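# Move masking tape roll to coffee table next room

## Task

Carry the roll of masking tape into the adjoining room and set it on the coffee table there, so that it rests on the table by itself with the robot no longer holding or supporting it. The robot must not topple or finish the job leaning; either one means failure.

## Robot and tools

ROBOT. A Hello Robot Stretch 4 with a single arm: an omni-wheel base, a lift riding up a mast, a telescoping arm that reaches forward, a wrist with yaw, pitch and roll joints, and a two-finger gripper. It stands about 1.6 m tall, and the edge of its base lies within 0.23 m of the base origin. Cameras on the robot: head_camera (pinhole, 420x560), head_left_camera and head_right_camera (fisheye, 420x672 each), wrist_camera (pinhole, 616x392).

FRAMES. Base frame: origin on the floor below the centre of the base, x forward, y left, z up. hand_pose is reported in this frame and marks the point midway between the fingers, 0.015 m short of the tips; with all wrist joints at 0 its axes line up with the base frame. The printed hand position may be somewhat wrong. The odometry frame is the base frame where the scene began. base_odometry is computed only from wheel rotation, so slipping shows up as motion; its heading runs from -3.142 to 3.142, positive to the left.

execute_actions. Arguments: actions (a list holding one action or nothing) and cameras (list of names among head_camera, head_left_camera, head_right_camera, wrist_camera, all; omitted, null or ["all"] gives every camera, [] gives none). An action may contain base, joints, or both, plus optional pace and contact_limits; alternatively it contains only end_of_arm. All motions in one action start at once but may finish at different moments, and a single action runs for at most 15 s. An empty list simply reports state and images.
- base: an object with exactly one key, each a relative move from where the base last reported itself, never a pose. translate_m: metres straight along x, forward positive, -2 to 2. strafe_m: metres sideways, left positive, -2 to 2. rotate_rad: radians turned in place, counter-clockwise from above positive, -3.2 to 3.2.
- joints: an object mapping joint names to absolute targets, one number each, any subset. lift_m 0 to 1.2 (m, tolerance 0.004); arm_m 0 to 0.55 (m, extension, 0.004); wrist_yaw_rad -1.134 to 4.276 (0 points forward, positive turns left, 3.14 is folded back, beyond 3.4 the arm may obstruct it; 0.02); wrist_pitch_rad -1.117 to 4.259 (0 level, 1.57 pointing down; 0.05); wrist_roll_rad -1.117 to 4.259 (0 puts the fingers level, positive turns clockwise looking from behind the gripper; 0.02); gripper_m 0 to 0.08 (finger gap in m; 0.002).
- pace: "slow", "default" (if omitted), "fast", "max". Base top speeds 0.1, 0.3, 0.4, 0.6 m/s and turn rates 1, 2, 3, 4 rad/s respectively; with the lift above 0.2 these shrink, reaching 0.3 m/s and 1 rad/s at lift 1.2.
- contact_limits: {"arm_m": value}, 0 (gentlest) to 0.75 (firmest), 0.5 if omitted; how much force the arm may apply before a contact stop.
- end_of_arm: "enable_torque" re-powers any wrist or gripper motor that shut off; it then holds its current position.
A joint target outside its range is clipped and the result reports that; any other bad value or an unknown key rejects the whole call with no motion. Parts omitted from an action may keep pressing toward earlier targets without this showing in the status.

wait: seconds, 0 to 10. Nothing is commanded; returns state and images. zoom_image: camera plus region [x0, y0, x1, y1] in pixels of that camera's most recent full image, top-left origin, no larger than 504 by 504. finished_scene: scene (integer); ends the scene for good once the last command has been held, and reports success. A reply with no tool call ends everything.

RESULTS. base_status and joint_status: done; off_target (stopped short, may still push); contact_stop_at_<key> (hit something, target dropped, that part goes slack, so a lift may sag under load and a base may roll); limit_stop_at_<name>, including limit_stop_at_tilt (lean above 6 degrees, lift, arm and wheels go slack and ignore commands until it straightens) and limit_stop_at_own_body (about to hit itself; moving away still works); time_out; torque_fault (a wrist or gripper motor went limp until enable_torque). When a stop appears, the remaining calls of that reply are skipped. on_its_own lists uncommanded things; its "held at" is a target, not a position. lidar_m: 12 distances in m from the base origin, 30-degree sectors, first straight ahead and then counter-clockwise (4th left, 7th behind, 10th right); "-" means nothing seen or closer than 0.25 m; it sees from about 0.15 m up, so table tops count, but misses glass, thin legs and much behind. wrist_depth_mm: 7x7 grid of median depths, top-left first, 100 to 2000, "-" if unknown; includes the robot's own body. turned_by_wheels vs turned_by_imu: a gap over about 0.1 rad signals a collision or slip, and heading error is roughly their difference. base_tilt in degrees, forward and right positive, with a fixed offset up to 1.5. motor_effort in percent, positive toward larger joint values, peak in brackets (noisy); for wheel_0, wheel_1, wheel_2 positive turns the base right. The pictures line gives image order.

GRIPPING. Command a gap smaller than the object to squeeze; after contact the fingers only go slightly past it until a wider value is sent. off_target after closing means something is held; done usually means empty, but thin or light grips can read done. Gripper effort staying beyond about 50 trips a torque fault and may drop the object.

AVOID. Tipping: do not drive or turn with over 1 kg held and arm_m above 0.2, especially at fast or max; steady pushing or pulling with a raised gripper or high contact limit is also risky. Avoid pressing the gripper into things (wrist torque faults), dropping, slamming or hard collisions. Pitch below -0.2 combined with roll below -0.4 or above 4 can hit the body. To unfold at the start, send lift_m 0.4 and wrist_yaw_rad 0 together. Loose objects may get nudged now and then. The robot keeps holding its last command while you think, and the scene keeps running. Release the tape so it sits on the table unaided before finishing.

Each tool is called after "Request:" by a JSON object that holds its "name" and its "arguments".

## Session

Request:
{"name": "execute_actions", "arguments": {"actions": []}}

Scene clock: 0.00 s.
base_odometry: x=+0.000 y=+0.000 heading=+0.000 (m, m, rad; odometry frame)
turned_by_wheels: +0.000 (rad since the last result)
turned_by_imu: +0.000 (rad since the last result)
base_tilt: forward=+0.6 right=+0.5 (deg)
lidar_m: 0.73 0.74 0.78 0.67 0.68 0.85 1.32 3.01 1.18 0.99 0.98 0.82
base_status: not commanded
joint_positions: lift_m=+0.294 arm_m=-0.001 wrist_yaw_rad=+3.240 wrist_pitch_rad=-0.005 wrist_roll_rad=-0.017 gripper_m=+0.040
joint_status: not commanded
motor_effort: lift_m=+19 arm_m=-1 wrist_yaw_rad=+1 wrist_pitch_rad=-7 wrist_roll_rad=+1 gripper_m=+0 wheel_0=+0 wheel_1=+0 wheel_2=+0 (%)
hand_pose: x=-0.0499 y=+0.0661 z=+0.4728 quat_wxyz=(-0.049, +0.003, -0.008, +0.999) (m; base frame)
wrist_depth_mm: - 138 137 1756 - 1078 788 / - - 135 1756 - 1078 798 / - - 135 1464 - 1118 809 / - 114 136 1537 - 1118 820 / 187 140 - 1863 - 1078 809 / 205 1808 1808 1661 1808 1078 809 / 203 1281 123 1205 117 931 798
pictures: head_camera, head_left_camera, head_right_camera, wrist_camera
Images, in order (width x height): head_camera 420x560, head_left_camera 420x672, head_right_camera 420x672, wrist_camera 616x392.

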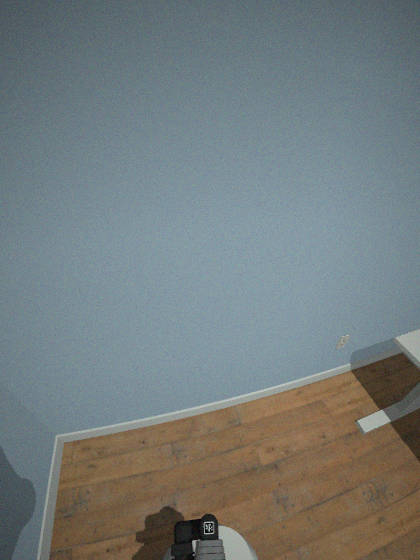

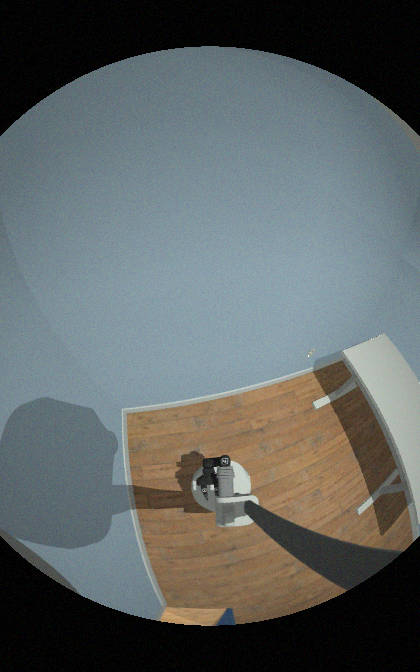

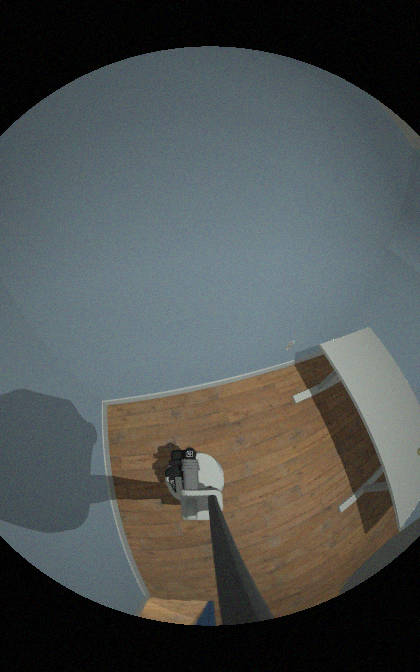

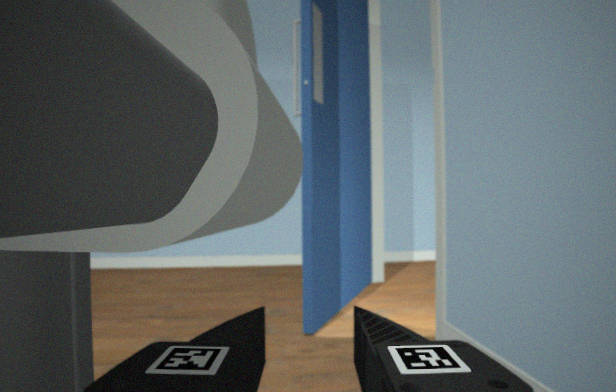

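Request:
{"name": "execute_actions", "arguments": {"actions": [{"base":{"rotate_rad":-2.0},"joints":{"lift_m":0.95},"pace":"fast"}]}}

Scene clock: 5.97 s.
base_odometry: x=+0.000 y=+0.000 heading=-2.000 (m, m, rad; odometry frame)
turned_by_wheels: -2.000 (rad since the last result)
turned_by_imu: -1.976 (rad since the last result)
base_tilt: forward=+0.5 right=+0.4 (deg)
lidar_m: 1.10 0.97 1.01 0.80 0.73 0.76 0.74 0.69 0.72 0.89 1.33 2.91
base_status: done
joint_positions: lift_m=+0.950 arm_m=+0.000 wrist_yaw_rad=+3.240 wrist_pitch_rad=-0.005 wrist_roll_rad=-0.017 gripper_m=+0.040
joint_status: all done
motor_effort: lift_m=+21(21) arm_m=-1(1) wrist_yaw_rad=+0(1) wrist_pitch_rad=-8(7) wrist_roll_rad=+1(0) gripper_m=+0(0) wheel_0=-1(8) wheel_1=+0(12) wheel_2=+0(11) (%)
hand_pose: x=-0.0498 y=+0.0661 z=+1.1291 quat_wxyz=(-0.049, +0.003, -0.008, +0.999) (m; base frame)
wrist_depth_mm: - 138 138 1025 1078 820 683 / - - 136 1008 1078 831 676 / - - 135 991 1078 831 691 / - 114 136 991 1060 831 691 / 187 140 854 1008 1078 831 691 / 204 759 842 976 976 831 683 / 204 741 123 1008 117 750 676
pictures: head_camera, head_left_camera, head_right_camera, wrist_camera
Images, in order (width x height): head_camera 420x560, head_left_camera 420x672, head_right_camera 420x672, wrist_camera 616x392.

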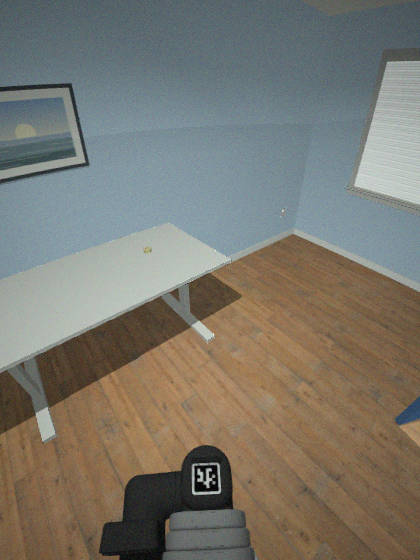

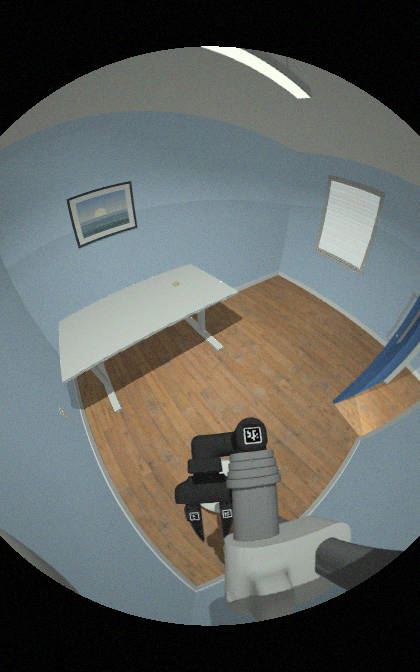

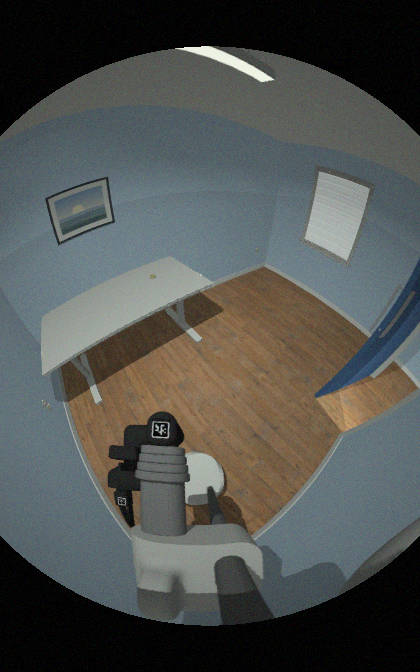

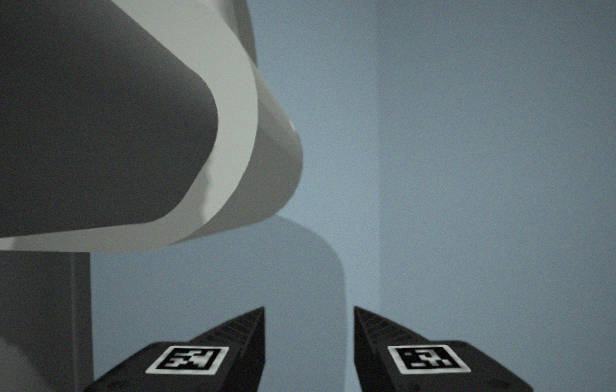

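Request:
{"name": "execute_actions", "arguments": {"actions": [{"base":{"rotate_rad":0.7},"joints":{"wrist_yaw_rad":0,"wrist_pitch_rad":0.8,"gripper_m":0.08},"pace":"fast"}], "cameras": []}}

Request:
{"name": "execute_actions", "arguments": {"actions": [{"base":{"strafe_m":-0.6},"pace":"fast"}], "cameras": []}}

Request:
{"name": "execute_actions", "arguments": {"actions": [{"base":{"translate_m":0.6},"pace":"fast"}], "cameras": ["head_camera","wrist_camera"]}}

Scene clock: 17.60 s.
base_odometry: x=+0.000 y=+0.000 heading=-1.301 (m, m, rad; odometry frame)
turned_by_wheels: +0.700 (rad since the last result)
turned_by_imu: +0.691 (rad since the last result)
base_tilt: forward=+0.6 right=+0.5 (deg)
lidar_m: 0.99 1.03 0.77 0.71 0.78 0.71 0.67 0.74 1.09 1.33 1.39 1.03
base_status: done
joint_positions: lift_m=+0.950 arm_m=+0.000 wrist_yaw_rad=+0.001 wrist_pitch_rad=+0.802 wrist_roll_rad=-0.017 gripper_m=+0.080
joint_status: all done
motor_effort: lift_m=+20(21) arm_m=-1(1) wrist_yaw_rad=-2(5) wrist_pitch_rad=-4(4) wrist_roll_rad=+1(0) gripper_m=+2(4) wheel_0=-1(6) wheel_1=-2(9) wheel_2=-3(10) (%)
hand_pose: x=+0.3184 y=-0.0873 z=+0.9753 quat_wxyz=(+0.921, -0.008, +0.390, +0.004) (m; base frame)
wrist_depth_mm: 1118 1060 1025 1025 1042 1008 1025 / 1060 904 904 878 878 878 878 / 1118 1618 1808 1863 1863 1808 1756 / 1118 1499 1576 1537 1618 1537 1576 / 1118 1366 1397 1397 1397 1336 1336 / 1118 1205 1205 1205 1205 1205 1205 / 1078 104 1042 1098 1042 108 1138
pictures: none
No camera images: the call's "cameras" was empty. Leave "cameras" out to get every camera's image.

Scene clock: 20.53 s.
base_odometry: x=-0.578 y=-0.160 heading=-1.301 (m, m, rad; odometry frame)
turned_by_wheels: +0.000 (rad since the last result)
turned_by_imu: +0.001 (rad since the last result)
base_tilt: forward=+0.7 right=+0.4 (deg)
lidar_m: 0.95 1.03 1.36 1.31 0.97 0.73 0.69 0.78 0.77 2.39 2.30 0.99
base_status: done
joint_positions: lift_m=+0.950 arm_m=+0.000 wrist_yaw_rad=+0.000 wrist_pitch_rad=+0.802 wrist_roll_rad=-0.017 gripper_m=+0.080
joint_status: not commanded
motor_effort: lift_m=+20(20) arm_m=-1(1) wrist_yaw_rad=+0(2) wrist_pitch_rad=-3(5) wrist_roll_rad=+0(0) gripper_m=+2(2) wheel_0=+0(9) wheel_1=+0(13) wheel_2=+0(4) (%)
hand_pose: x=+0.3183 y=-0.0874 z=+0.9753 quat_wxyz=(+0.921, -0.008, +0.390, +0.003) (m; base frame)
wrist_depth_mm: 1042 1042 1042 1025 1025 1464 1464 / 878 854 891 878 842 1576 1576 / 1708 1808 1863 1808 1808 1756 1756 / 1576 1576 1576 1537 1537 1576 1537 / 1366 1397 1397 1366 1366 1366 1366 / 1229 1255 1205 1205 1205 1182 1182 / 1138 104 1042 1078 1042 108 1078
pictures: none
No camera images: the call's "cameras" was empty. Leave "cameras" out to get every camera's image.

Scene clock: 23.60 s.
base_odometry: x=-0.418 y=-0.738 heading=-1.300 (m, m, rad; odometry frame)
turned_by_wheels: +0.000 (rad since the last result)
turned_by_imu: -0.005 (rad since the last result)
base_tilt: forward=+0.7 right=+0.3 (deg)
lidar_m: 0.36 0.40 0.59 1.29 1.40 1.35 1.30 1.15 1.71 2.37 0.52 0.43
base_status: done
joint_positions: lift_m=+0.950 arm_m=+0.000 wrist_yaw_rad=+0.000 wrist_pitch_rad=+0.802 wrist_roll_rad=-0.017 gripper_m=+0.080
joint_status: not commanded
motor_effort: lift_m=+20(20) arm_m=-1(1) wrist_yaw_rad=-2(0) wrist_pitch_rad=-9(2) wrist_roll_rad=+0(1) gripper_m=+3(2) wheel_0=+2(10) wheel_1=+3(9) wheel_2=+1(14) (%)
hand_pose: x=+0.3183 y=-0.0874 z=+0.9753 quat_wxyz=(+0.921, -0.008, +0.390, +0.003) (m; base frame)
wrist_depth_mm: 931 931 931 904 891 891 878 / 831 831 798 809 809 866 976 / 683 676 668 654 654 654 1078 / 564 569 564 564 559 559 1205 / 496 496 500 488 488 488 484 / 436 436 439 436 430 427 427 / 394 104 379 397 382 108 -
pictures: head_camera, wrist_camera
Images, in order (width x height): head_camera 420x560, wrist_camera 616x392.

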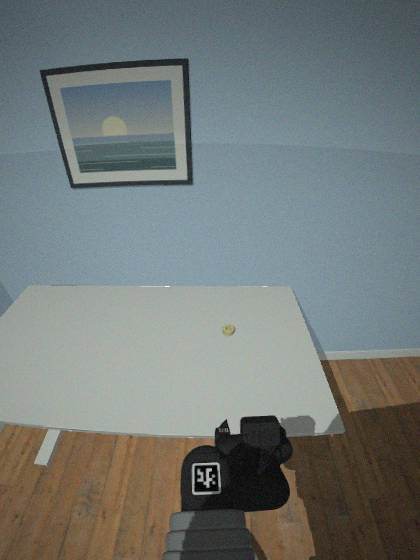

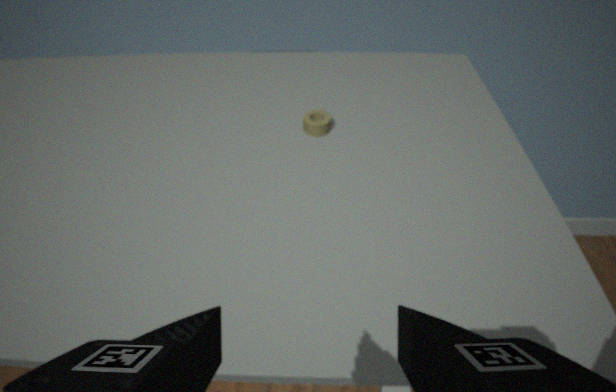

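Request:
{"name": "execute_actions", "arguments": {"actions": [{"base":{"strafe_m":-0.014},"joints":{"arm_m":0.4,"lift_m":0.8},"pace":"fast"}], "cameras": ["head_camera","wrist_camera"]}}

Scene clock: 34.40 s.
base_odometry: x=-0.431 y=-0.742 heading=-1.300 (m, m, rad; odometry frame)
turned_by_wheels: +0.000 (rad since the last result)
turned_by_imu: -0.001 (rad since the last result)
base_tilt: forward=+0.7 right=+0.4 (deg)
lidar_m: 0.36 0.40 0.55 1.31 1.39 1.37 1.30 1.12 1.75 2.38 0.51 0.39
base_status: done
joint_positions: lift_m=+0.800 arm_m=+0.399 wrist_yaw_rad=+0.000 wrist_pitch_rad=+0.802 wrist_roll_rad=-0.017 gripper_m=+0.080
joint_status: all done
motor_effort: lift_m=+17(18) arm_m=+5(6) wrist_yaw_rad=+0(0) wrist_pitch_rad=-6(7) wrist_roll_rad=+2(1) gripper_m=+2(2) wheel_0=+2(10) wheel_1=-3(9) wheel_2=-1(1) (%)
hand_pose: x=+0.7179 y=-0.0874 z=+0.8255 quat_wxyz=(+0.921, -0.008, +0.390, +0.003) (m; base frame)
wrist_depth_mm: 525 521 512 508 500 504 496 / 512 508 500 492 492 496 496 / 418 418 413 407 407 407 404 / 353 351 349 347 349 345 345 / 306 307 304 289 303 301 300 / 270 270 271 267 267 266 266 / 245 104 232 241 233 108 -
pictures: head_camera, wrist_camera
Images, in order (width x height): head_camera 420x560, wrist_camera 616x392.

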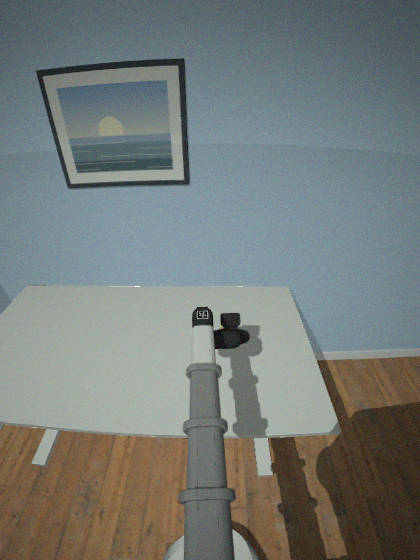

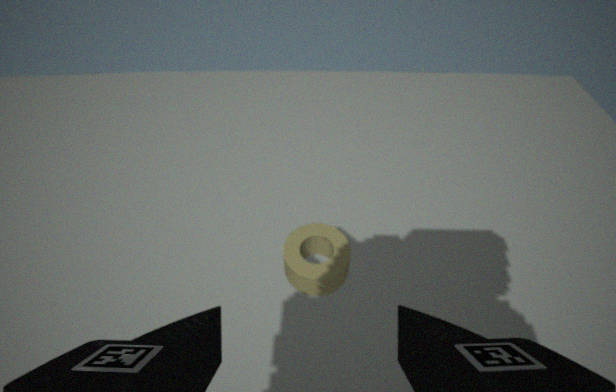

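Request:
{"name": "execute_actions", "arguments": {"actions": [{"base":{"strafe_m":-0.006},"joints":{"arm_m":0.47,"lift_m":0.735}}], "cameras": []}}

Request:
{"name": "execute_actions", "arguments": {"actions": [{"joints":{"arm_m":0.495,"lift_m":0.71}}], "cameras": ["wrist_camera"]}}

Scene clock: 43.20 s.
base_odometry: x=-0.437 y=-0.744 heading=-1.300 (m, m, rad; odometry frame)
turned_by_wheels: +0.000 (rad since the last result)
turned_by_imu: +0.000 (rad since the last result)
base_tilt: forward=+0.7 right=+0.5 (deg)
lidar_m: 0.35 0.40 0.55 1.31 1.41 1.35 1.31 1.10 1.79 2.36 0.51 0.39
base_status: done
joint_positions: lift_m=+0.735 arm_m=+0.469 wrist_yaw_rad=+0.000 wrist_pitch_rad=+0.802 wrist_roll_rad=-0.017 gripper_m=+0.080
joint_status: all done
motor_effort: lift_m=+16(18) arm_m=+6(5) wrist_yaw_rad=+0(2) wrist_pitch_rad=-5(5) wrist_roll_rad=+1(1) gripper_m=+3(2) wheel_0=-2(8) wheel_1=+1(11) wheel_2=+0(2) (%)
hand_pose: x=+0.7878 y=-0.0874 z=+0.7605 quat_wxyz=(+0.921, -0.008, +0.390, +0.003) (m; base frame)
wrist_depth_mm: 455 449 433 430 424 427 427 / 379 373 368 366 364 364 364 / 307 307 304 301 301 300 300 / 260 260 258 257 257 254 255 / 226 226 224 194 224 223 221 / 198 200 200 172 193 196 195 / 181 104 171 175 172 108 -
pictures: none
No camera images: the call's "cameras" was empty. Leave "cameras" out to get every camera's image.

Scene clock: 44.07 s.
base_odometry: x=-0.437 y=-0.744 heading=-1.300 (m, m, rad; odometry frame)
turned_by_wheels: +0.000 (rad since the last result)
turned_by_imu: +0.000 (rad since the last result)
base_tilt: forward=+0.6 right=+0.4 (deg)
lidar_m: 0.36 0.38 0.56 1.31 1.40 1.34 1.31 1.10 1.78 2.39 0.52 0.37
base_status: not commanded
joint_positions: lift_m=+0.711 arm_m=+0.493 wrist_yaw_rad=-0.004 wrist_pitch_rad=+0.797 wrist_roll_rad=-0.017 gripper_m=+0.080
joint_status: all done
motor_effort: lift_m=+6(17) arm_m=+9(8) wrist_yaw_rad=+13(13) wrist_pitch_rad=+10(12) wrist_roll_rad=+1(1) gripper_m=+3(3) wheel_0=+0(2) wheel_1=+1(1) wheel_2=+0(0) (%)
hand_pose: x=+0.8126 y=-0.0881 z=+0.7372 quat_wxyz=(+0.922, -0.007, +0.388, +0.001) (m; base frame)
wrist_depth_mm: 424 424 407 407 407 404 402 / 355 351 349 345 343 343 345 / 289 286 283 282 282 281 278 / 242 241 239 238 238 237 236 / 208 208 208 208 206 206 205 / 183 183 182 163 182 181 180 / 166 104 157 139 156 108 -
pictures: wrist_camera
Images, in order (width x height): wrist_camera 616x392.

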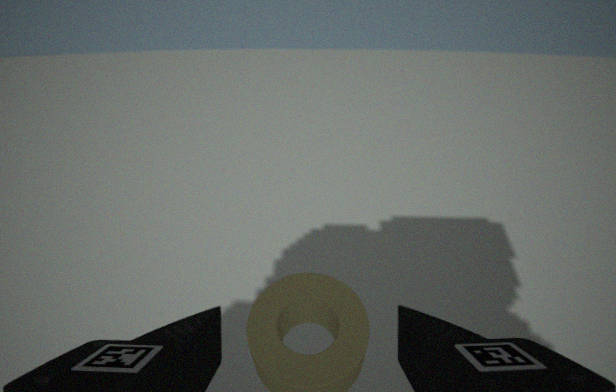

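Touching the table; raise slightly and grip.

Request:
{"name": "execute_actions", "arguments": {"actions": [{"joints":{"arm_m":0.487,"lift_m":0.719}}], "cameras": []}}

Request:
{"name": "execute_actions", "arguments": {"actions": [{"joints":{"gripper_m":0.03}}], "cameras": ["wrist_camera"]}}

Request:
{"name": "execute_actions", "arguments": {"actions": [{"joints":{"lift_m":0.8}}], "cameras": ["wrist_camera"]}}

Scene clock: 51.27 s.
base_odometry: x=-0.437 y=-0.744 heading=-1.300 (m, m, rad; odometry frame)
turned_by_wheels: +0.000 (rad since the last result)
turned_by_imu: +0.000 (rad since the last result)
base_tilt: forward=+0.7 right=+0.4 (deg)
lidar_m: 0.37 0.39 0.55 1.30 1.40 1.36 1.30 1.11 1.74 2.38 0.53 0.37
base_status: not commanded
joint_positions: lift_m=+0.719 arm_m=+0.488 wrist_yaw_rad=+0.000 wrist_pitch_rad=+0.798 wrist_roll_rad=-0.017 gripper_m=+0.080
joint_status: all done
motor_effort: lift_m=+20(17) arm_m=-6(8) wrist_yaw_rad=-1(13) wrist_pitch_rad=+5(27) wrist_roll_rad=+1(0) gripper_m=+2(2) wheel_0=+0(0) wheel_1=+1(1) wheel_2=+0(0) (%)
hand_pose: x=+0.8073 y=-0.0874 z=+0.7448 quat_wxyz=(+0.921, -0.008, +0.389, +0.003) (m; base frame)
wrist_depth_mm: 427 418 415 413 404 404 402 / 355 349 343 342 340 340 340 / 287 283 282 279 279 278 278 / 242 241 239 238 238 236 236 / 209 209 209 208 207 206 205 / 184 184 185 164 179 182 180 / 167 104 158 147 157 108 -
pictures: none
No camera images: the call's "cameras" was empty. Leave "cameras" out to get every camera's image.

Scene clock: 52.37 s.
base_odometry: x=-0.437 y=-0.744 heading=-1.300 (m, m, rad; odometry frame)
turned_by_wheels: +0.000 (rad since the last result)
turned_by_imu: +0.000 (rad since the last result)
base_tilt: forward=+0.7 right=+0.5 (deg)
lidar_m: 0.36 0.37 0.57 1.29 1.40 1.35 1.31 1.11 1.77 2.37 0.50 0.39
base_status: not commanded
joint_positions: lift_m=+0.719 arm_m=+0.488 wrist_yaw_rad=+0.000 wrist_pitch_rad=+0.799 wrist_roll_rad=-0.017 gripper_m=+0.048
joint_status: gripper_m off_target (ended at +0.048, target +0.030)
on_its_own: gripper_m is held at +0.042, not at your +0.030, by its contact guard: the fingers met something
motor_effort: lift_m=+20(20) arm_m=-6(6) wrist_yaw_rad=-1(1) wrist_pitch_rad=+4(5) wrist_roll_rad=+0(1) gripper_m=-39(38) wheel_0=+0(0) wheel_1=+1(1) wheel_2=+0(0) (%)
hand_pose: x=+0.8073 y=-0.0874 z=+0.7448 quat_wxyz=(+0.921, -0.008, +0.389, +0.003) (m; base frame)
wrist_depth_mm: 427 421 415 410 404 404 399 / 351 347 345 342 340 338 338 / 287 285 281 279 279 279 278 / 241 241 239 238 236 236 236 / 209 209 208 208 207 206 205 / 184 183 184 164 182 181 180 / 165 168 124 146 119 135 -
pictures: wrist_camera
Images, in order (width x height): wrist_camera 616x392.

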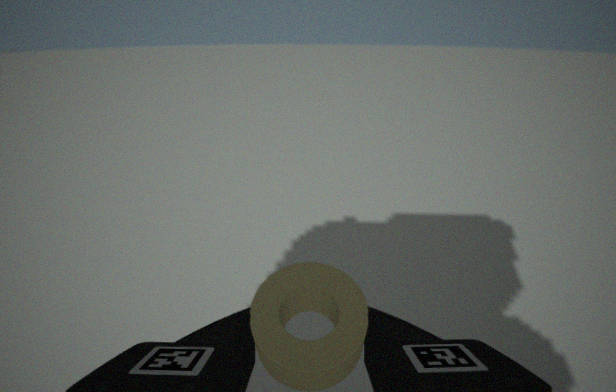

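Scene clock: 53.70 s.
base_odometry: x=-0.437 y=-0.744 heading=-1.300 (m, m, rad; odometry frame)
turned_by_wheels: +0.000 (rad since the last result)
turned_by_imu: +0.000 (rad since the last result)
base_tilt: forward=+0.8 right=+0.6 (deg)
lidar_m: 0.36 0.40 0.57 1.29 1.40 1.34 1.31 1.10 1.74 2.38 0.50 0.39
base_status: not commanded
joint_positions: lift_m=+0.800 arm_m=+0.488 wrist_yaw_rad=+0.000 wrist_pitch_rad=+0.802 wrist_roll_rad=-0.017 gripper_m=+0.048
joint_status: all done
on_its_own: gripper_m is held at +0.042, not at your +0.030, by its contact guard: the fingers met something
motor_effort: lift_m=+21(23) arm_m=-5(5) wrist_yaw_rad=+0(2) wrist_pitch_rad=-5(5) wrist_roll_rad=+0(0) gripper_m=-40(39) wheel_0=+0(0) wheel_1=+1(1) wheel_2=+0(0) (%)
hand_pose: x=+0.8068 y=-0.0874 z=+0.8252 quat_wxyz=(+0.921, -0.008, +0.390, +0.003) (m; base frame)
wrist_depth_mm: 433 433 424 421 415 413 407 / 484 473 466 462 455 459 452 / 418 415 413 407 404 407 402 / 353 353 349 347 345 343 343 / 304 306 304 303 301 300 298 / 267 271 270 164 266 266 265 / 242 246 124 146 119 173 241
pictures: wrist_camera
Images, in order (width x height): wrist_camera 616x392.

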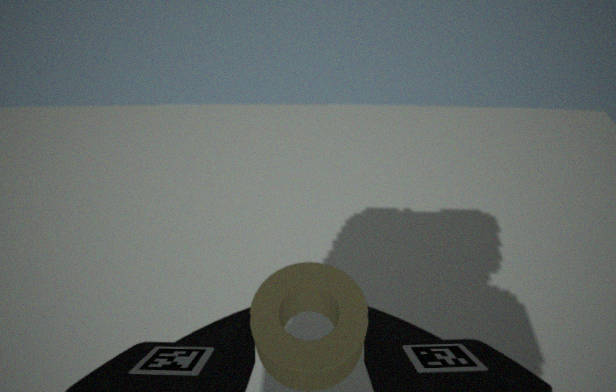

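Request:
{"name": "execute_actions", "arguments": {"actions": [{"base":{"translate_m":-0.45},"joints":{"arm_m":0},"pace":"fast"}], "cameras": []}}

Request:
{"name": "execute_actions", "arguments": {"actions": [{"base":{"rotate_rad":-3.14},"joints":{"wrist_pitch_rad":1.5,"lift_m":0.6}}]}}

Scene clock: 60.73 s.
base_odometry: x=-0.557 y=-0.310 heading=-1.300 (m, m, rad; odometry frame)
turned_by_wheels: +0.000 (rad since the last result)
turned_by_imu: +0.003 (rad since the last result)
base_tilt: forward=+0.7 right=+0.5 (deg)
lidar_m: 0.80 0.86 1.27 1.34 1.17 0.88 0.85 0.92 0.82 2.36 2.17 0.84
base_status: done
joint_positions: lift_m=+0.800 arm_m=+0.001 wrist_yaw_rad=+0.000 wrist_pitch_rad=+0.802 wrist_roll_rad=-0.017 gripper_m=+0.048
joint_status: all done
on_its_own: gripper_m is held at +0.042, not at your +0.030, by its contact guard: the fingers met something
motor_effort: lift_m=+21(21) arm_m=-5(5) wrist_yaw_rad=+0(2) wrist_pitch_rad=-7(6) wrist_roll_rad=+1(0) gripper_m=-39(40) wheel_0=+0(6) wheel_1=-3(9) wheel_2=-1(11) (%)
hand_pose: x=+0.3196 y=-0.0875 z=+0.8251 quat_wxyz=(+0.921, -0.008, +0.391, +0.003) (m; base frame)
wrist_depth_mm: 661 640 647 640 634 634 1308 / 1576 1537 1537 1499 1499 1464 1430 / 1576 1618 1618 1576 1576 1576 1537 / 1336 1430 1397 1366 1366 1397 1366 / 1205 1205 1205 1182 1182 1182 1182 / 1042 1060 1078 164 1042 1042 1025 / 946 976 124 146 119 512 931
pictures: none
No camera images: the call's "cameras" was empty. Leave "cameras" out to get every camera's image.

Scene clock: 63.60 s.
base_odometry: x=-0.557 y=-0.310 heading=+1.843 (m, m, rad; odometry frame)
turned_by_wheels: -3.139 (rad since the last result)
turned_by_imu: -3.101 (rad since the last result)
base_tilt: forward=+0.7 right=+0.7 (deg)
lidar_m: 0.86 0.92 0.79 2.33 2.14 0.83 0.79 0.85 1.31 1.34 1.17 0.89
base_status: done
joint_positions: lift_m=+0.600 arm_m=+0.001 wrist_yaw_rad=+0.000 wrist_pitch_rad=+1.500 wrist_roll_rad=-0.017 gripper_m=+0.048
joint_status: all done
on_its_own: gripper_m is held at +0.042, not at your +0.030, by its contact guard: the fingers met something
motor_effort: lift_m=+17(19) arm_m=-5(5) wrist_yaw_rad=+2(2) wrist_pitch_rad=-2(4) wrist_roll_rad=+0(1) gripper_m=-39(41) wheel_0=+3(8) wheel_1=+2(11) wheel_2=+2(8) (%)
hand_pose: x=+0.1869 y=-0.0874 z=+0.5662 quat_wxyz=(+0.732, -0.006, +0.682, +0.006) (m; base frame)
wrist_depth_mm: 759 750 759 750 732 750 741 / 750 750 732 732 732 732 732 / 741 732 732 723 732 741 732 / 723 723 732 723 723 715 723 / 715 715 564 676 723 707 715 / 715 707 496 164 707 707 707 / 699 492 124 146 119 404 707
pictures: head_camera, head_left_camera, head_right_camera, wrist_camera
Images, in order (width x height): head_camera 420x560, head_left_camera 420x672, head_right_camera 420x672, wrist_camera 616x392.

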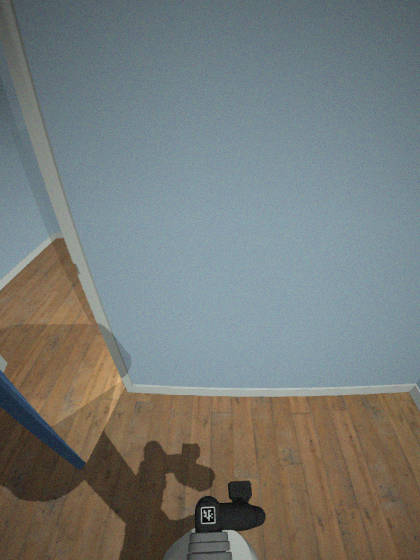

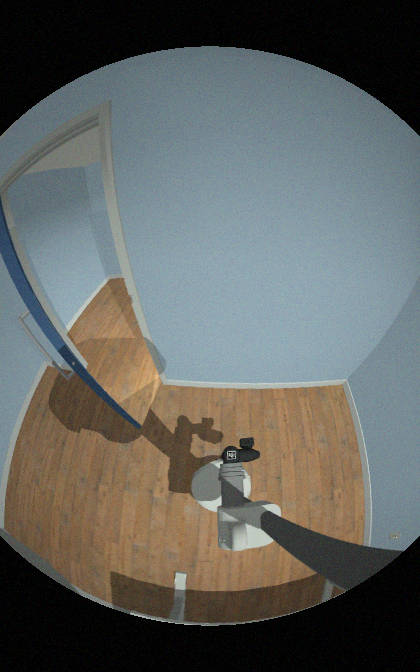

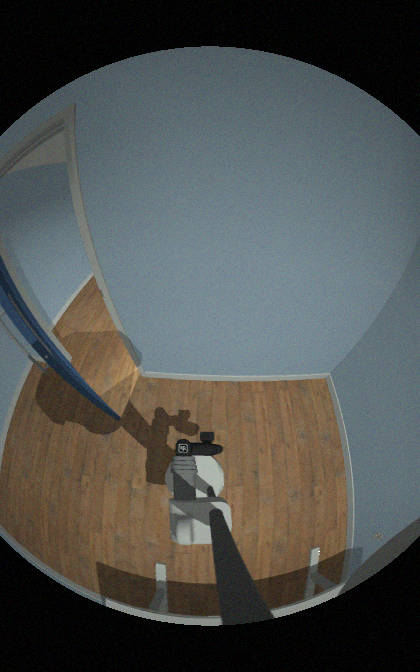

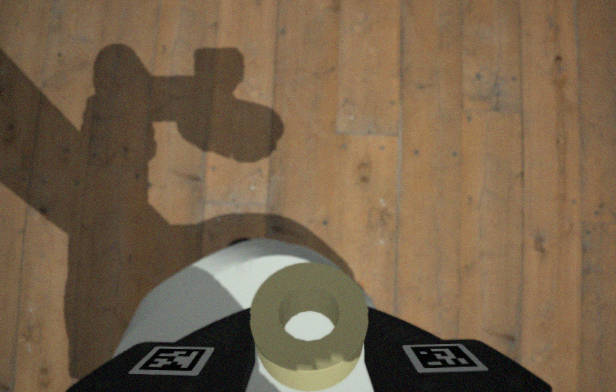

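Request:
{"name": "execute_actions", "arguments": {"actions": [{"base":{"translate_m":0.58},"pace":"fast"}], "cameras": []}}

Request:
{"name": "execute_actions", "arguments": {"actions": [{"base":{"rotate_rad":1.55}}], "cameras": ["head_camera","head_left_camera"]}}

Scene clock: 77.93 s.
base_odometry: x=-0.713 y=+0.248 heading=+1.844 (m, m, rad; odometry frame)
turned_by_wheels: +0.000 (rad since the last result)
turned_by_imu: -0.005 (rad since the last result)
base_tilt: forward=+0.7 right=+0.5 (deg)
lidar_m: 0.28 0.31 0.45 0.66 2.44 1.43 1.37 1.52 1.41 1.03 0.40 0.29
base_status: done
joint_positions: lift_m=+0.600 arm_m=+0.001 wrist_yaw_rad=+0.000 wrist_pitch_rad=+1.500 wrist_roll_rad=-0.017 gripper_m=+0.048
joint_status: not commanded
on_its_own: gripper_m is held at +0.042, not at your +0.030, by its contact guard: the fingers met something
motor_effort: lift_m=+17(17) arm_m=-5(5) wrist_yaw_rad=+0(2) wrist_pitch_rad=-1(2) wrist_roll_rad=+1(1) gripper_m=-39(40) wheel_0=+0(9) wheel_1=+3(11) wheel_2=+1(15) (%)
hand_pose: x=+0.1868 y=-0.0874 z=+0.5662 quat_wxyz=(+0.732, -0.006, +0.682, +0.006) (m; base frame)
wrist_depth_mm: 171 170 164 161 158 157 - / 240 238 233 229 222 213 206 / 436 421 402 384 366 349 334 / 723 732 723 723 723 715 699 / 723 732 564 668 715 723 715 / 707 699 496 164 699 699 699 / 707 496 124 146 119 402 699
pictures: none
No camera images: the call's "cameras" was empty. Leave "cameras" out to get every camera's image.

Scene clock: 79.97 s.
base_odometry: x=-0.714 y=+0.248 heading=-2.890 (m, m, rad; odometry frame)
turned_by_wheels: +1.549 (rad since the last result)
turned_by_imu: +1.530 (rad since the last result)
base_tilt: forward=+0.8 right=+0.6 (deg)
lidar_m: 0.66 2.41 1.44 1.36 1.45 1.43 1.09 0.42 0.29 0.28 0.31 0.43
base_status: done
joint_positions: lift_m=+0.600 arm_m=+0.001 wrist_yaw_rad=+0.000 wrist_pitch_rad=+1.500 wrist_roll_rad=-0.017 gripper_m=+0.048
joint_status: not commanded
on_its_own: gripper_m is held at +0.042, not at your +0.030, by its contact guard: the fingers met something
motor_effort: lift_m=+17(17) arm_m=-5(5) wrist_yaw_rad=+0(0) wrist_pitch_rad=+2(1) wrist_roll_rad=+1(0) gripper_m=-39(39) wheel_0=-2(7) wheel_1=-2(9) wheel_2=-4(12) (%)
hand_pose: x=+0.1868 y=-0.0874 z=+0.5662 quat_wxyz=(+0.732, -0.006, +0.682, +0.006) (m; base frame)
wrist_depth_mm: 759 750 759 750 741 492 364 / 750 741 741 741 741 525 364 / 750 732 732 741 723 525 366 / 732 732 732 723 723 525 366 / 723 723 569 668 723 517 364 / 715 707 500 165 683 517 357 / 707 496 124 146 119 259 347
pictures: head_camera, head_left_camera
Images, in order (width x height): head_camera 420x560, head_left_camera 420x672.

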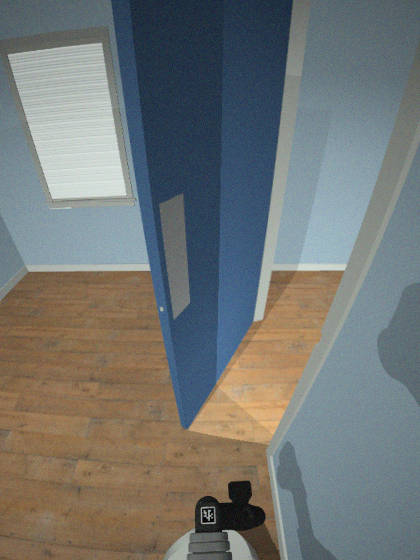

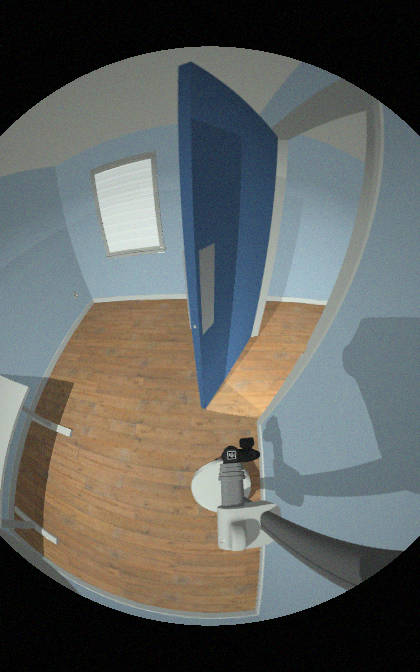

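Request:
{"name": "execute_actions", "arguments": {"actions": [{"base":{"translate_m":0.25},"joints":{"arm_m":0.28}}], "cameras": ["head_camera"]}}

Request:
{"name": "execute_actions", "arguments": {"actions": [{"base":{"strafe_m":0.25},"pace":"slow"}], "cameras": ["head_camera"]}}

Scene clock: 88.33 s.
base_odometry: x=-0.956 y=+0.186 heading=-2.890 (m, m, rad; odometry frame)
turned_by_wheels: +0.000 (rad since the last result)
turned_by_imu: -0.002 (rad since the last result)
base_tilt: forward=+0.6 right=+0.5 (deg)
lidar_m: 0.43 0.40 2.22 1.37 1.44 1.70 1.13 0.46 0.31 0.29 0.31 1.09
base_status: done
joint_positions: lift_m=+0.600 arm_m=+0.279 wrist_yaw_rad=+0.000 wrist_pitch_rad=+1.500 wrist_roll_rad=-0.017 gripper_m=+0.048
joint_status: all done
on_its_own: gripper_m is held at +0.042, not at your +0.030, by its contact guard: the fingers met something
motor_effort: lift_m=+17(17) arm_m=+5(5) wrist_yaw_rad=+1(0) wrist_pitch_rad=-1(1) wrist_roll_rad=+1(1) gripper_m=-39(39) wheel_0=+2(8) wheel_1=+3(7) wheel_2=-1(13) (%)
hand_pose: x=+0.4650 y=-0.0874 z=+0.5662 quat_wxyz=(+0.732, -0.006, +0.682, +0.006) (m; base frame)
wrist_depth_mm: 139 178 259 445 750 750 750 / 149 200 306 621 732 732 732 / 166 229 382 732 723 732 723 / 186 270 500 732 723 723 723 / 211 325 715 715 715 707 707 / 242 707 707 164 707 707 699 / 699 707 124 146 119 317 699
pictures: head_camera
Images, in order (width x height): head_camera 420x560.

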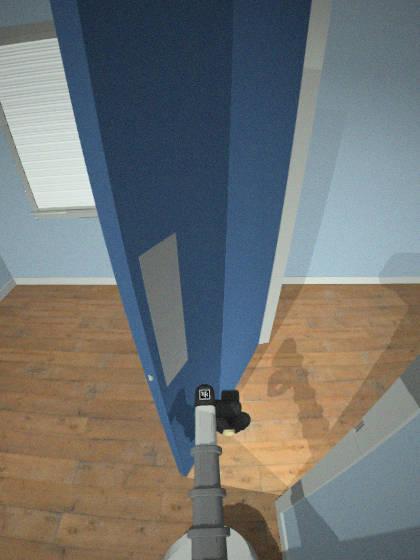

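Scene clock: 91.97 s.
base_odometry: x=-0.893 y=-0.056 heading=-2.890 (m, m, rad; odometry frame)
turned_by_wheels: +0.000 (rad since the last result)
turned_by_imu: -0.001 (rad since the last result)
base_tilt: forward=+0.9 right=+0.5 (deg)
lidar_m: 0.51 2.20 1.97 1.12 1.20 1.70 1.61 0.78 0.55 0.53 0.59 0.84
base_status: done
joint_positions: lift_m=+0.600 arm_m=+0.279 wrist_yaw_rad=+0.000 wrist_pitch_rad=+1.500 wrist_roll_rad=-0.017 gripper_m=+0.048
joint_status: not commanded
on_its_own: gripper_m is held at +0.042, not at your +0.030, by its contact guard: the fingers met something
motor_effort: lift_m=+17(17) arm_m=+5(5) wrist_yaw_rad=+0(0) wrist_pitch_rad=+1(2) wrist_roll_rad=+1(2) gripper_m=-40(39) wheel_0=-3(13) wheel_1=+3(9) wheel_2=-2(5) (%)
hand_pose: x=+0.4650 y=-0.0874 z=+0.5662 quat_wxyz=(+0.732, -0.006, +0.682, +0.006) (m; base frame)
wrist_depth_mm: 119 147 198 296 574 759 741 / 132 171 245 413 732 741 741 / 152 206 319 683 732 723 723 / 723 732 544 723 732 723 707 / 723 723 715 715 715 715 715 / 707 715 707 164 723 707 699 / 707 699 124 146 119 402 691
pictures: head_camera
Images, in order (width x height): head_camera 420x560.

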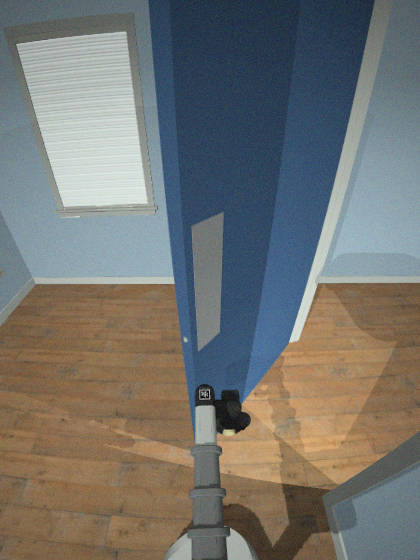

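Request:
{"name": "execute_actions", "arguments": {"actions": [{"base":{"rotate_rad":-0.74},"joints":{"arm_m":0}}], "cameras": []}}

Request:
{"name": "execute_actions", "arguments": {"actions": [{"base":{"translate_m":0.25}}], "cameras": ["head_camera","head_left_camera"]}}

Scene clock: 101.10 s.
base_odometry: x=-0.893 y=-0.056 heading=+2.654 (m, m, rad; odometry frame)
turned_by_wheels: -0.739 (rad since the last result)
turned_by_imu: -0.731 (rad since the last result)
base_tilt: forward=+0.7 right=+0.5 (deg)
lidar_m: 1.39 0.53 0.53 2.14 1.12 1.14 1.38 1.66 1.02 0.62 0.52 0.54
base_status: done
joint_positions: lift_m=+0.600 arm_m=+0.001 wrist_yaw_rad=+0.000 wrist_pitch_rad=+1.501 wrist_roll_rad=-0.017 gripper_m=+0.048
joint_status: all done
on_its_own: gripper_m is held at +0.042, not at your +0.030, by its contact guard: the fingers met something
motor_effort: lift_m=+17(17) arm_m=-6(3) wrist_yaw_rad=+0(1) wrist_pitch_rad=-2(1) wrist_roll_rad=+1(1) gripper_m=-39(39) wheel_0=+1(7) wheel_1=+3(10) wheel_2=+4(6) (%)
hand_pose: x=+0.1868 y=-0.0874 z=+0.5662 quat_wxyz=(+0.731, -0.006, +0.682, +0.006) (m; base frame)
wrist_depth_mm: 654 750 759 750 715 517 421 / 668 741 741 741 732 597 477 / 683 732 732 732 732 691 549 / 732 723 723 723 723 723 634 / 732 723 559 676 707 715 707 / 707 715 496 164 707 707 699 / 707 500 124 146 119 399 707
pictures: none
No camera images: the call's "cameras" was empty. Leave "cameras" out to get every camera's image.

Scene clock: 103.40 s.
base_odometry: x=-1.114 y=+0.061 heading=+2.654 (m, m, rad; odometry frame)
turned_by_wheels: +0.000 (rad since the last result)
turned_by_imu: -0.002 (rad since the last result)
base_tilt: forward=+0.7 right=+0.4 (deg)
lidar_m: 1.25 0.51 0.39 2.26 1.35 1.29 1.58 1.84 0.72 0.44 0.39 0.37
base_status: done
joint_positions: lift_m=+0.600 arm_m=+0.001 wrist_yaw_rad=+0.000 wrist_pitch_rad=+1.501 wrist_roll_rad=-0.017 gripper_m=+0.048
joint_status: not commanded
on_its_own: gripper_m is held at +0.042, not at your +0.030, by its contact guard: the fingers met something
motor_effort: lift_m=+17(17) arm_m=-5(6) wrist_yaw_rad=+0(2) wrist_pitch_rad=-2(2) wrist_roll_rad=+0(0) gripper_m=-40(38) wheel_0=+3(10) wheel_1=+3(8) wheel_2=-2(12) (%)
hand_pose: x=+0.1868 y=-0.0874 z=+0.5662 quat_wxyz=(+0.731, -0.006, +0.682, +0.006) (m; base frame)
wrist_depth_mm: 654 759 750 750 750 741 227 / 661 750 750 732 741 324 256 / 647 732 732 741 732 389 309 / 654 732 732 723 723 508 370 / 654 723 564 676 715 640 455 / 715 715 496 164 707 707 580 / 715 496 124 146 119 402 707
pictures: head_camera, head_left_camera
Images, in order (width x height): head_camera 420x560, head_left_camera 420x672.

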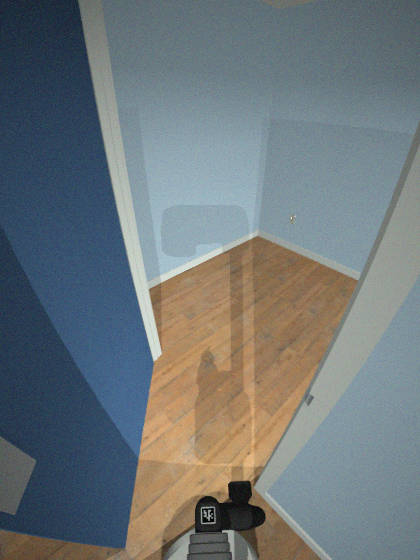

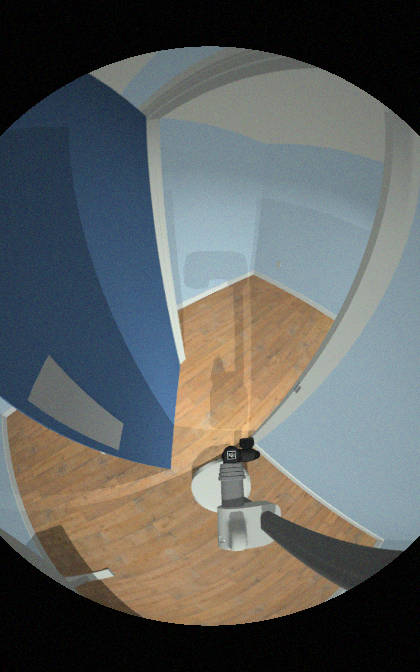

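Request:
{"name": "execute_actions", "arguments": {"actions": [{"base":{"strafe_m":0.07}}], "cameras": []}}

Request:
{"name": "execute_actions", "arguments": {"actions": [{"base":{"translate_m":0.6}}], "cameras": []}}

Request:
{"name": "execute_actions", "arguments": {"actions": [{"base":{"rotate_rad":-0.83}}], "cameras": ["head_camera","head_left_camera"]}}

Scene clock: 112.87 s.
base_odometry: x=-1.147 y=+0.000 heading=+2.654 (m, m, rad; odometry frame)
turned_by_wheels: +0.000 (rad since the last result)
turned_by_imu: +0.000 (rad since the last result)
base_tilt: forward=+0.7 right=+0.4 (deg)
lidar_m: 1.15 0.44 0.31 2.22 1.53 1.24 1.56 1.89 0.80 0.49 0.43 0.42
base_status: done
joint_positions: lift_m=+0.600 arm_m=+0.001 wrist_yaw_rad=+0.000 wrist_pitch_rad=+1.501 wrist_roll_rad=-0.017 gripper_m=+0.048
joint_status: not commanded
on_its_own: gripper_m is held at +0.042, not at your +0.030, by its contact guard: the fingers met something
motor_effort: lift_m=+17(17) arm_m=-5(5) wrist_yaw_rad=+0(0) wrist_pitch_rad=-1(2) wrist_roll_rad=+1(1) gripper_m=-39(39) wheel_0=+0(6) wheel_1=+1(11) wheel_2=+0(0) (%)
hand_pose: x=+0.1868 y=-0.0874 z=+0.5662 quat_wxyz=(+0.731, -0.006, +0.682, +0.006) (m; base frame)
wrist_depth_mm: 564 759 750 759 750 741 750 / 569 732 741 741 750 750 330 / 554 732 741 732 732 500 384 / 554 732 723 723 723 634 466 / 554 723 559 676 715 715 554 / 715 707 496 164 699 699 683 / 699 496 124 146 119 399 691
pictures: none
No camera images: the call's "cameras" was empty. Leave "cameras" out to get every camera's image.

Scene clock: 116.33 s.
base_odometry: x=-1.677 y=+0.280 heading=+2.654 (m, m, rad; odometry frame)
turned_by_wheels: +0.000 (rad since the last result)
turned_by_imu: -0.005 (rad since the last result)
base_tilt: forward=+0.7 right=+0.4 (deg)
lidar_m: 1.54 0.41 0.27 0.27 0.27 0.42 2.00 1.04 0.38 2.11 2.29 2.33
base_status: done
joint_positions: lift_m=+0.600 arm_m=+0.001 wrist_yaw_rad=+0.000 wrist_pitch_rad=+1.500 wrist_roll_rad=-0.017 gripper_m=+0.048
joint_status: not commanded
on_its_own: gripper_m is held at +0.042, not at your +0.030, by its contact guard: the fingers met something
motor_effort: lift_m=+17(17) arm_m=-5(5) wrist_yaw_rad=+1(2) wrist_pitch_rad=-2(2) wrist_roll_rad=+1(2) gripper_m=-38(39) wheel_0=+1(7) wheel_1=+2(8) wheel_2=-3(14) (%)
hand_pose: x=+0.1868 y=-0.0874 z=+0.5662 quat_wxyz=(+0.732, -0.006, +0.682, +0.006) (m; base frame)
wrist_depth_mm: 564 741 759 759 750 750 750 / 559 750 741 750 741 750 732 / 544 732 741 723 732 732 732 / 544 732 723 723 723 715 723 / 535 723 564 676 715 715 707 / 544 654 496 164 707 699 707 / 544 500 123 146 119 404 699
pictures: none
No camera images: the call's "cameras" was empty. Leave "cameras" out to get every camera's image.

Scene clock: 117.90 s.
base_odometry: x=-1.677 y=+0.280 heading=+1.825 (m, m, rad; odometry frame)
turned_by_wheels: -0.829 (rad since the last result)
turned_by_imu: -0.820 (rad since the last result)
base_tilt: forward=+0.8 right=+0.5 (deg)
lidar_m: 2.29 1.93 0.63 0.33 0.27 0.27 0.34 1.77 2.41 0.36 0.34 2.36
base_status: done
joint_positions: lift_m=+0.600 arm_m=+0.001 wrist_yaw_rad=+0.000 wrist_pitch_rad=+1.500 wrist_roll_rad=-0.017 gripper_m=+0.048
joint_status: not commanded
on_its_own: gripper_m is held at +0.042, not at your +0.030, by its contact guard: the fingers met something
motor_effort: lift_m=+17(17) arm_m=-5(5) wrist_yaw_rad=+1(1) wrist_pitch_rad=-1(1) wrist_roll_rad=+1(1) gripper_m=-40(39) wheel_0=+1(5) wheel_1=+2(11) wheel_2=+4(9) (%)
hand_pose: x=+0.1868 y=-0.0874 z=+0.5662 quat_wxyz=(+0.732, -0.006, +0.682, +0.006) (m; base frame)
wrist_depth_mm: 759 750 759 759 750 741 750 / 759 741 759 741 723 741 732 / 732 732 732 732 741 732 732 / 732 732 723 732 723 723 707 / 715 723 559 683 723 640 452 / 707 707 504 164 707 676 424 / 707 492 124 146 119 399 699
pictures: head_camera, head_left_camera
Images, in order (width x height): head_camera 420x560, head_left_camera 420x672.

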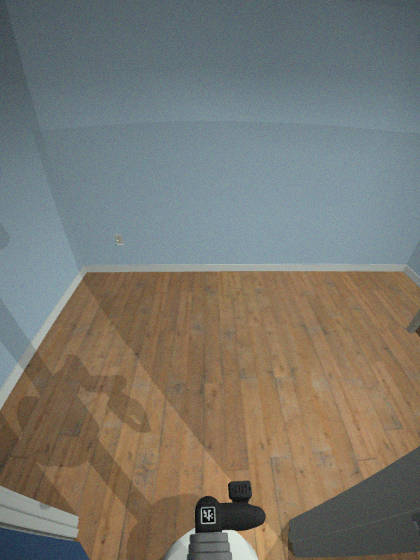

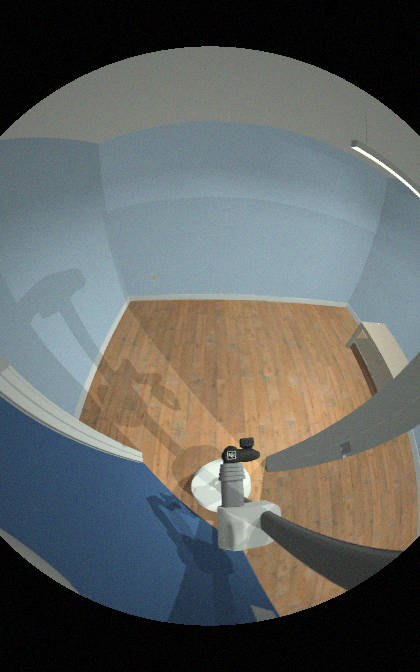

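Request:
{"name": "execute_actions", "arguments": {"actions": [{"base":{"translate_m":1.0},"pace":"fast"}], "cameras": []}}

Request:
{"name": "execute_actions", "arguments": {"actions": [{"base":{"rotate_rad":-1.59},"joints":{"wrist_pitch_rad":0.8}}], "cameras": []}}

Request:
{"name": "execute_actions", "arguments": {"actions": [{"base":{"translate_m":0.9},"pace":"fast"}], "cameras": ["head_camera","wrist_camera"]}}

Scene clock: 129.37 s.
base_odometry: x=-1.929 y=+1.248 heading=+1.825 (m, m, rad; odometry frame)
turned_by_wheels: +0.000 (rad since the last result)
turned_by_imu: -0.008 (rad since the last result)
base_tilt: forward=+0.7 right=+0.4 (deg)
lidar_m: 1.29 1.39 1.40 1.36 1.07 0.97 1.17 0.85 1.15 1.76 1.81 1.33
base_status: done
joint_positions: lift_m=+0.600 arm_m=+0.001 wrist_yaw_rad=+0.000 wrist_pitch_rad=+1.500 wrist_roll_rad=-0.017 gripper_m=+0.048
joint_status: not commanded
on_its_own: gripper_m is held at +0.042, not at your +0.030, by its contact guard: the fingers met something
motor_effort: lift_m=+17(18) arm_m=-5(5) wrist_yaw_rad=+0(0) wrist_pitch_rad=-2(4) wrist_roll_rad=+1(0) gripper_m=-40(39) wheel_0=+1(9) wheel_1=+2(9) wheel_2=+2(17) (%)
hand_pose: x=+0.1868 y=-0.0874 z=+0.5662 quat_wxyz=(+0.732, -0.006, +0.682, +0.006) (m; base frame)
wrist_depth_mm: 750 750 759 750 750 741 750 / 750 741 750 732 741 741 741 / 732 750 732 723 723 732 723 / 723 723 723 715 732 723 723 / 715 723 569 676 715 707 715 / 723 707 496 165 707 707 707 / 707 492 124 146 119 404 691
pictures: none
No camera images: the call's "cameras" was empty. Leave "cameras" out to get every camera's image.

Scene clock: 131.43 s.
base_odometry: x=-1.929 y=+1.248 heading=+0.236 (m, m, rad; odometry frame)
turned_by_wheels: -1.589 (rad since the last result)
turned_by_imu: -1.570 (rad since the last result)
base_tilt: forward=+0.7 right=+0.5 (deg)
lidar_m: 1.74 1.86 1.34 1.29 1.36 1.38 1.35 1.08 0.99 1.15 0.85 1.12
base_status: done
joint_positions: lift_m=+0.600 arm_m=+0.001 wrist_yaw_rad=+0.000 wrist_pitch_rad=+0.803 wrist_roll_rad=-0.017 gripper_m=+0.048
joint_status: all done
on_its_own: gripper_m is held at +0.042, not at your +0.030, by its contact guard: the fingers met something
motor_effort: lift_m=+18(18) arm_m=-5(5) wrist_yaw_rad=-1(0) wrist_pitch_rad=-8(11) wrist_roll_rad=+1(1) gripper_m=-40(40) wheel_0=+3(7) wheel_1=+3(12) wheel_2=+3(9) (%)
hand_pose: x=+0.3196 y=-0.0874 z=+0.6254 quat_wxyz=(+0.921, -0.008, +0.391, +0.003) (m; base frame)
wrist_depth_mm: 1921 - 1808 1808 1756 1464 991 / 1576 1576 1576 1537 1537 1464 991 / 1336 1308 1281 1255 1281 1255 1008 / 1098 1098 1098 1078 1060 1078 1008 / 946 931 946 931 946 917 904 / 831 831 831 165 831 820 831 / 759 768 124 146 119 421 750
pictures: none
No camera images: the call's "cameras" was empty. Leave "cameras" out to get every camera's image.

Scene clock: 134.97 s.
base_odometry: x=-1.054 y=+1.459 heading=+0.236 (m, m, rad; odometry frame)
turned_by_wheels: +0.000 (rad since the last result)
turned_by_imu: -0.008 (rad since the last result)
base_tilt: forward=+0.7 right=+0.5 (deg)
lidar_m: 0.85 0.88 1.33 1.28 1.34 1.88 2.25 1.63 0.79 0.75 0.81 0.89
base_status: done
joint_positions: lift_m=+0.600 arm_m=+0.001 wrist_yaw_rad=+0.000 wrist_pitch_rad=+0.803 wrist_roll_rad=-0.017 gripper_m=+0.048
joint_status: not commanded
on_its_own: gripper_m is held at +0.042, not at your +0.030, by its contact guard: the fingers met something
motor_effort: lift_m=+18(18) arm_m=-5(5) wrist_yaw_rad=+1(1) wrist_pitch_rad=-9(6) wrist_roll_rad=+0(1) gripper_m=-40(39) wheel_0=+0(7) wheel_1=+2(10) wheel_2=+0(16) (%)
hand_pose: x=+0.3196 y=-0.0874 z=+0.6254 quat_wxyz=(+0.921, -0.008, +0.391, +0.003) (m; base frame)
wrist_depth_mm: 1160 831 842 820 820 1042 976 / 1255 707 707 707 707 691 1008 / 1281 1042 1042 1008 1042 1205 1008 / 1118 1025 1060 1060 1060 1042 991 / 946 960 931 946 946 931 917 / 831 842 842 164 831 831 809 / 759 768 124 146 119 424 750
pictures: head_camera, wrist_camera
Images, in order (width x height): head_camera 420x560, wrist_camera 616x392.

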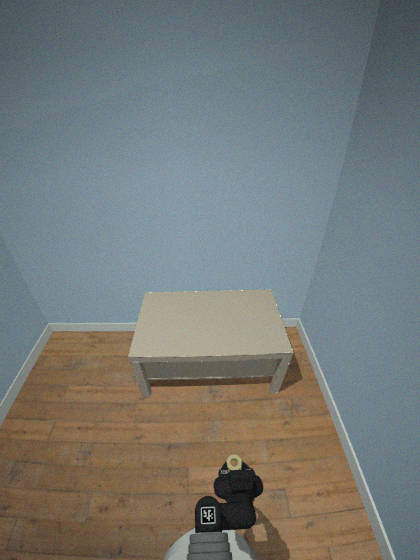

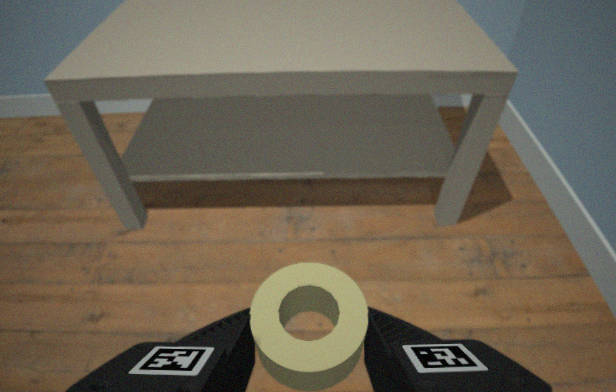

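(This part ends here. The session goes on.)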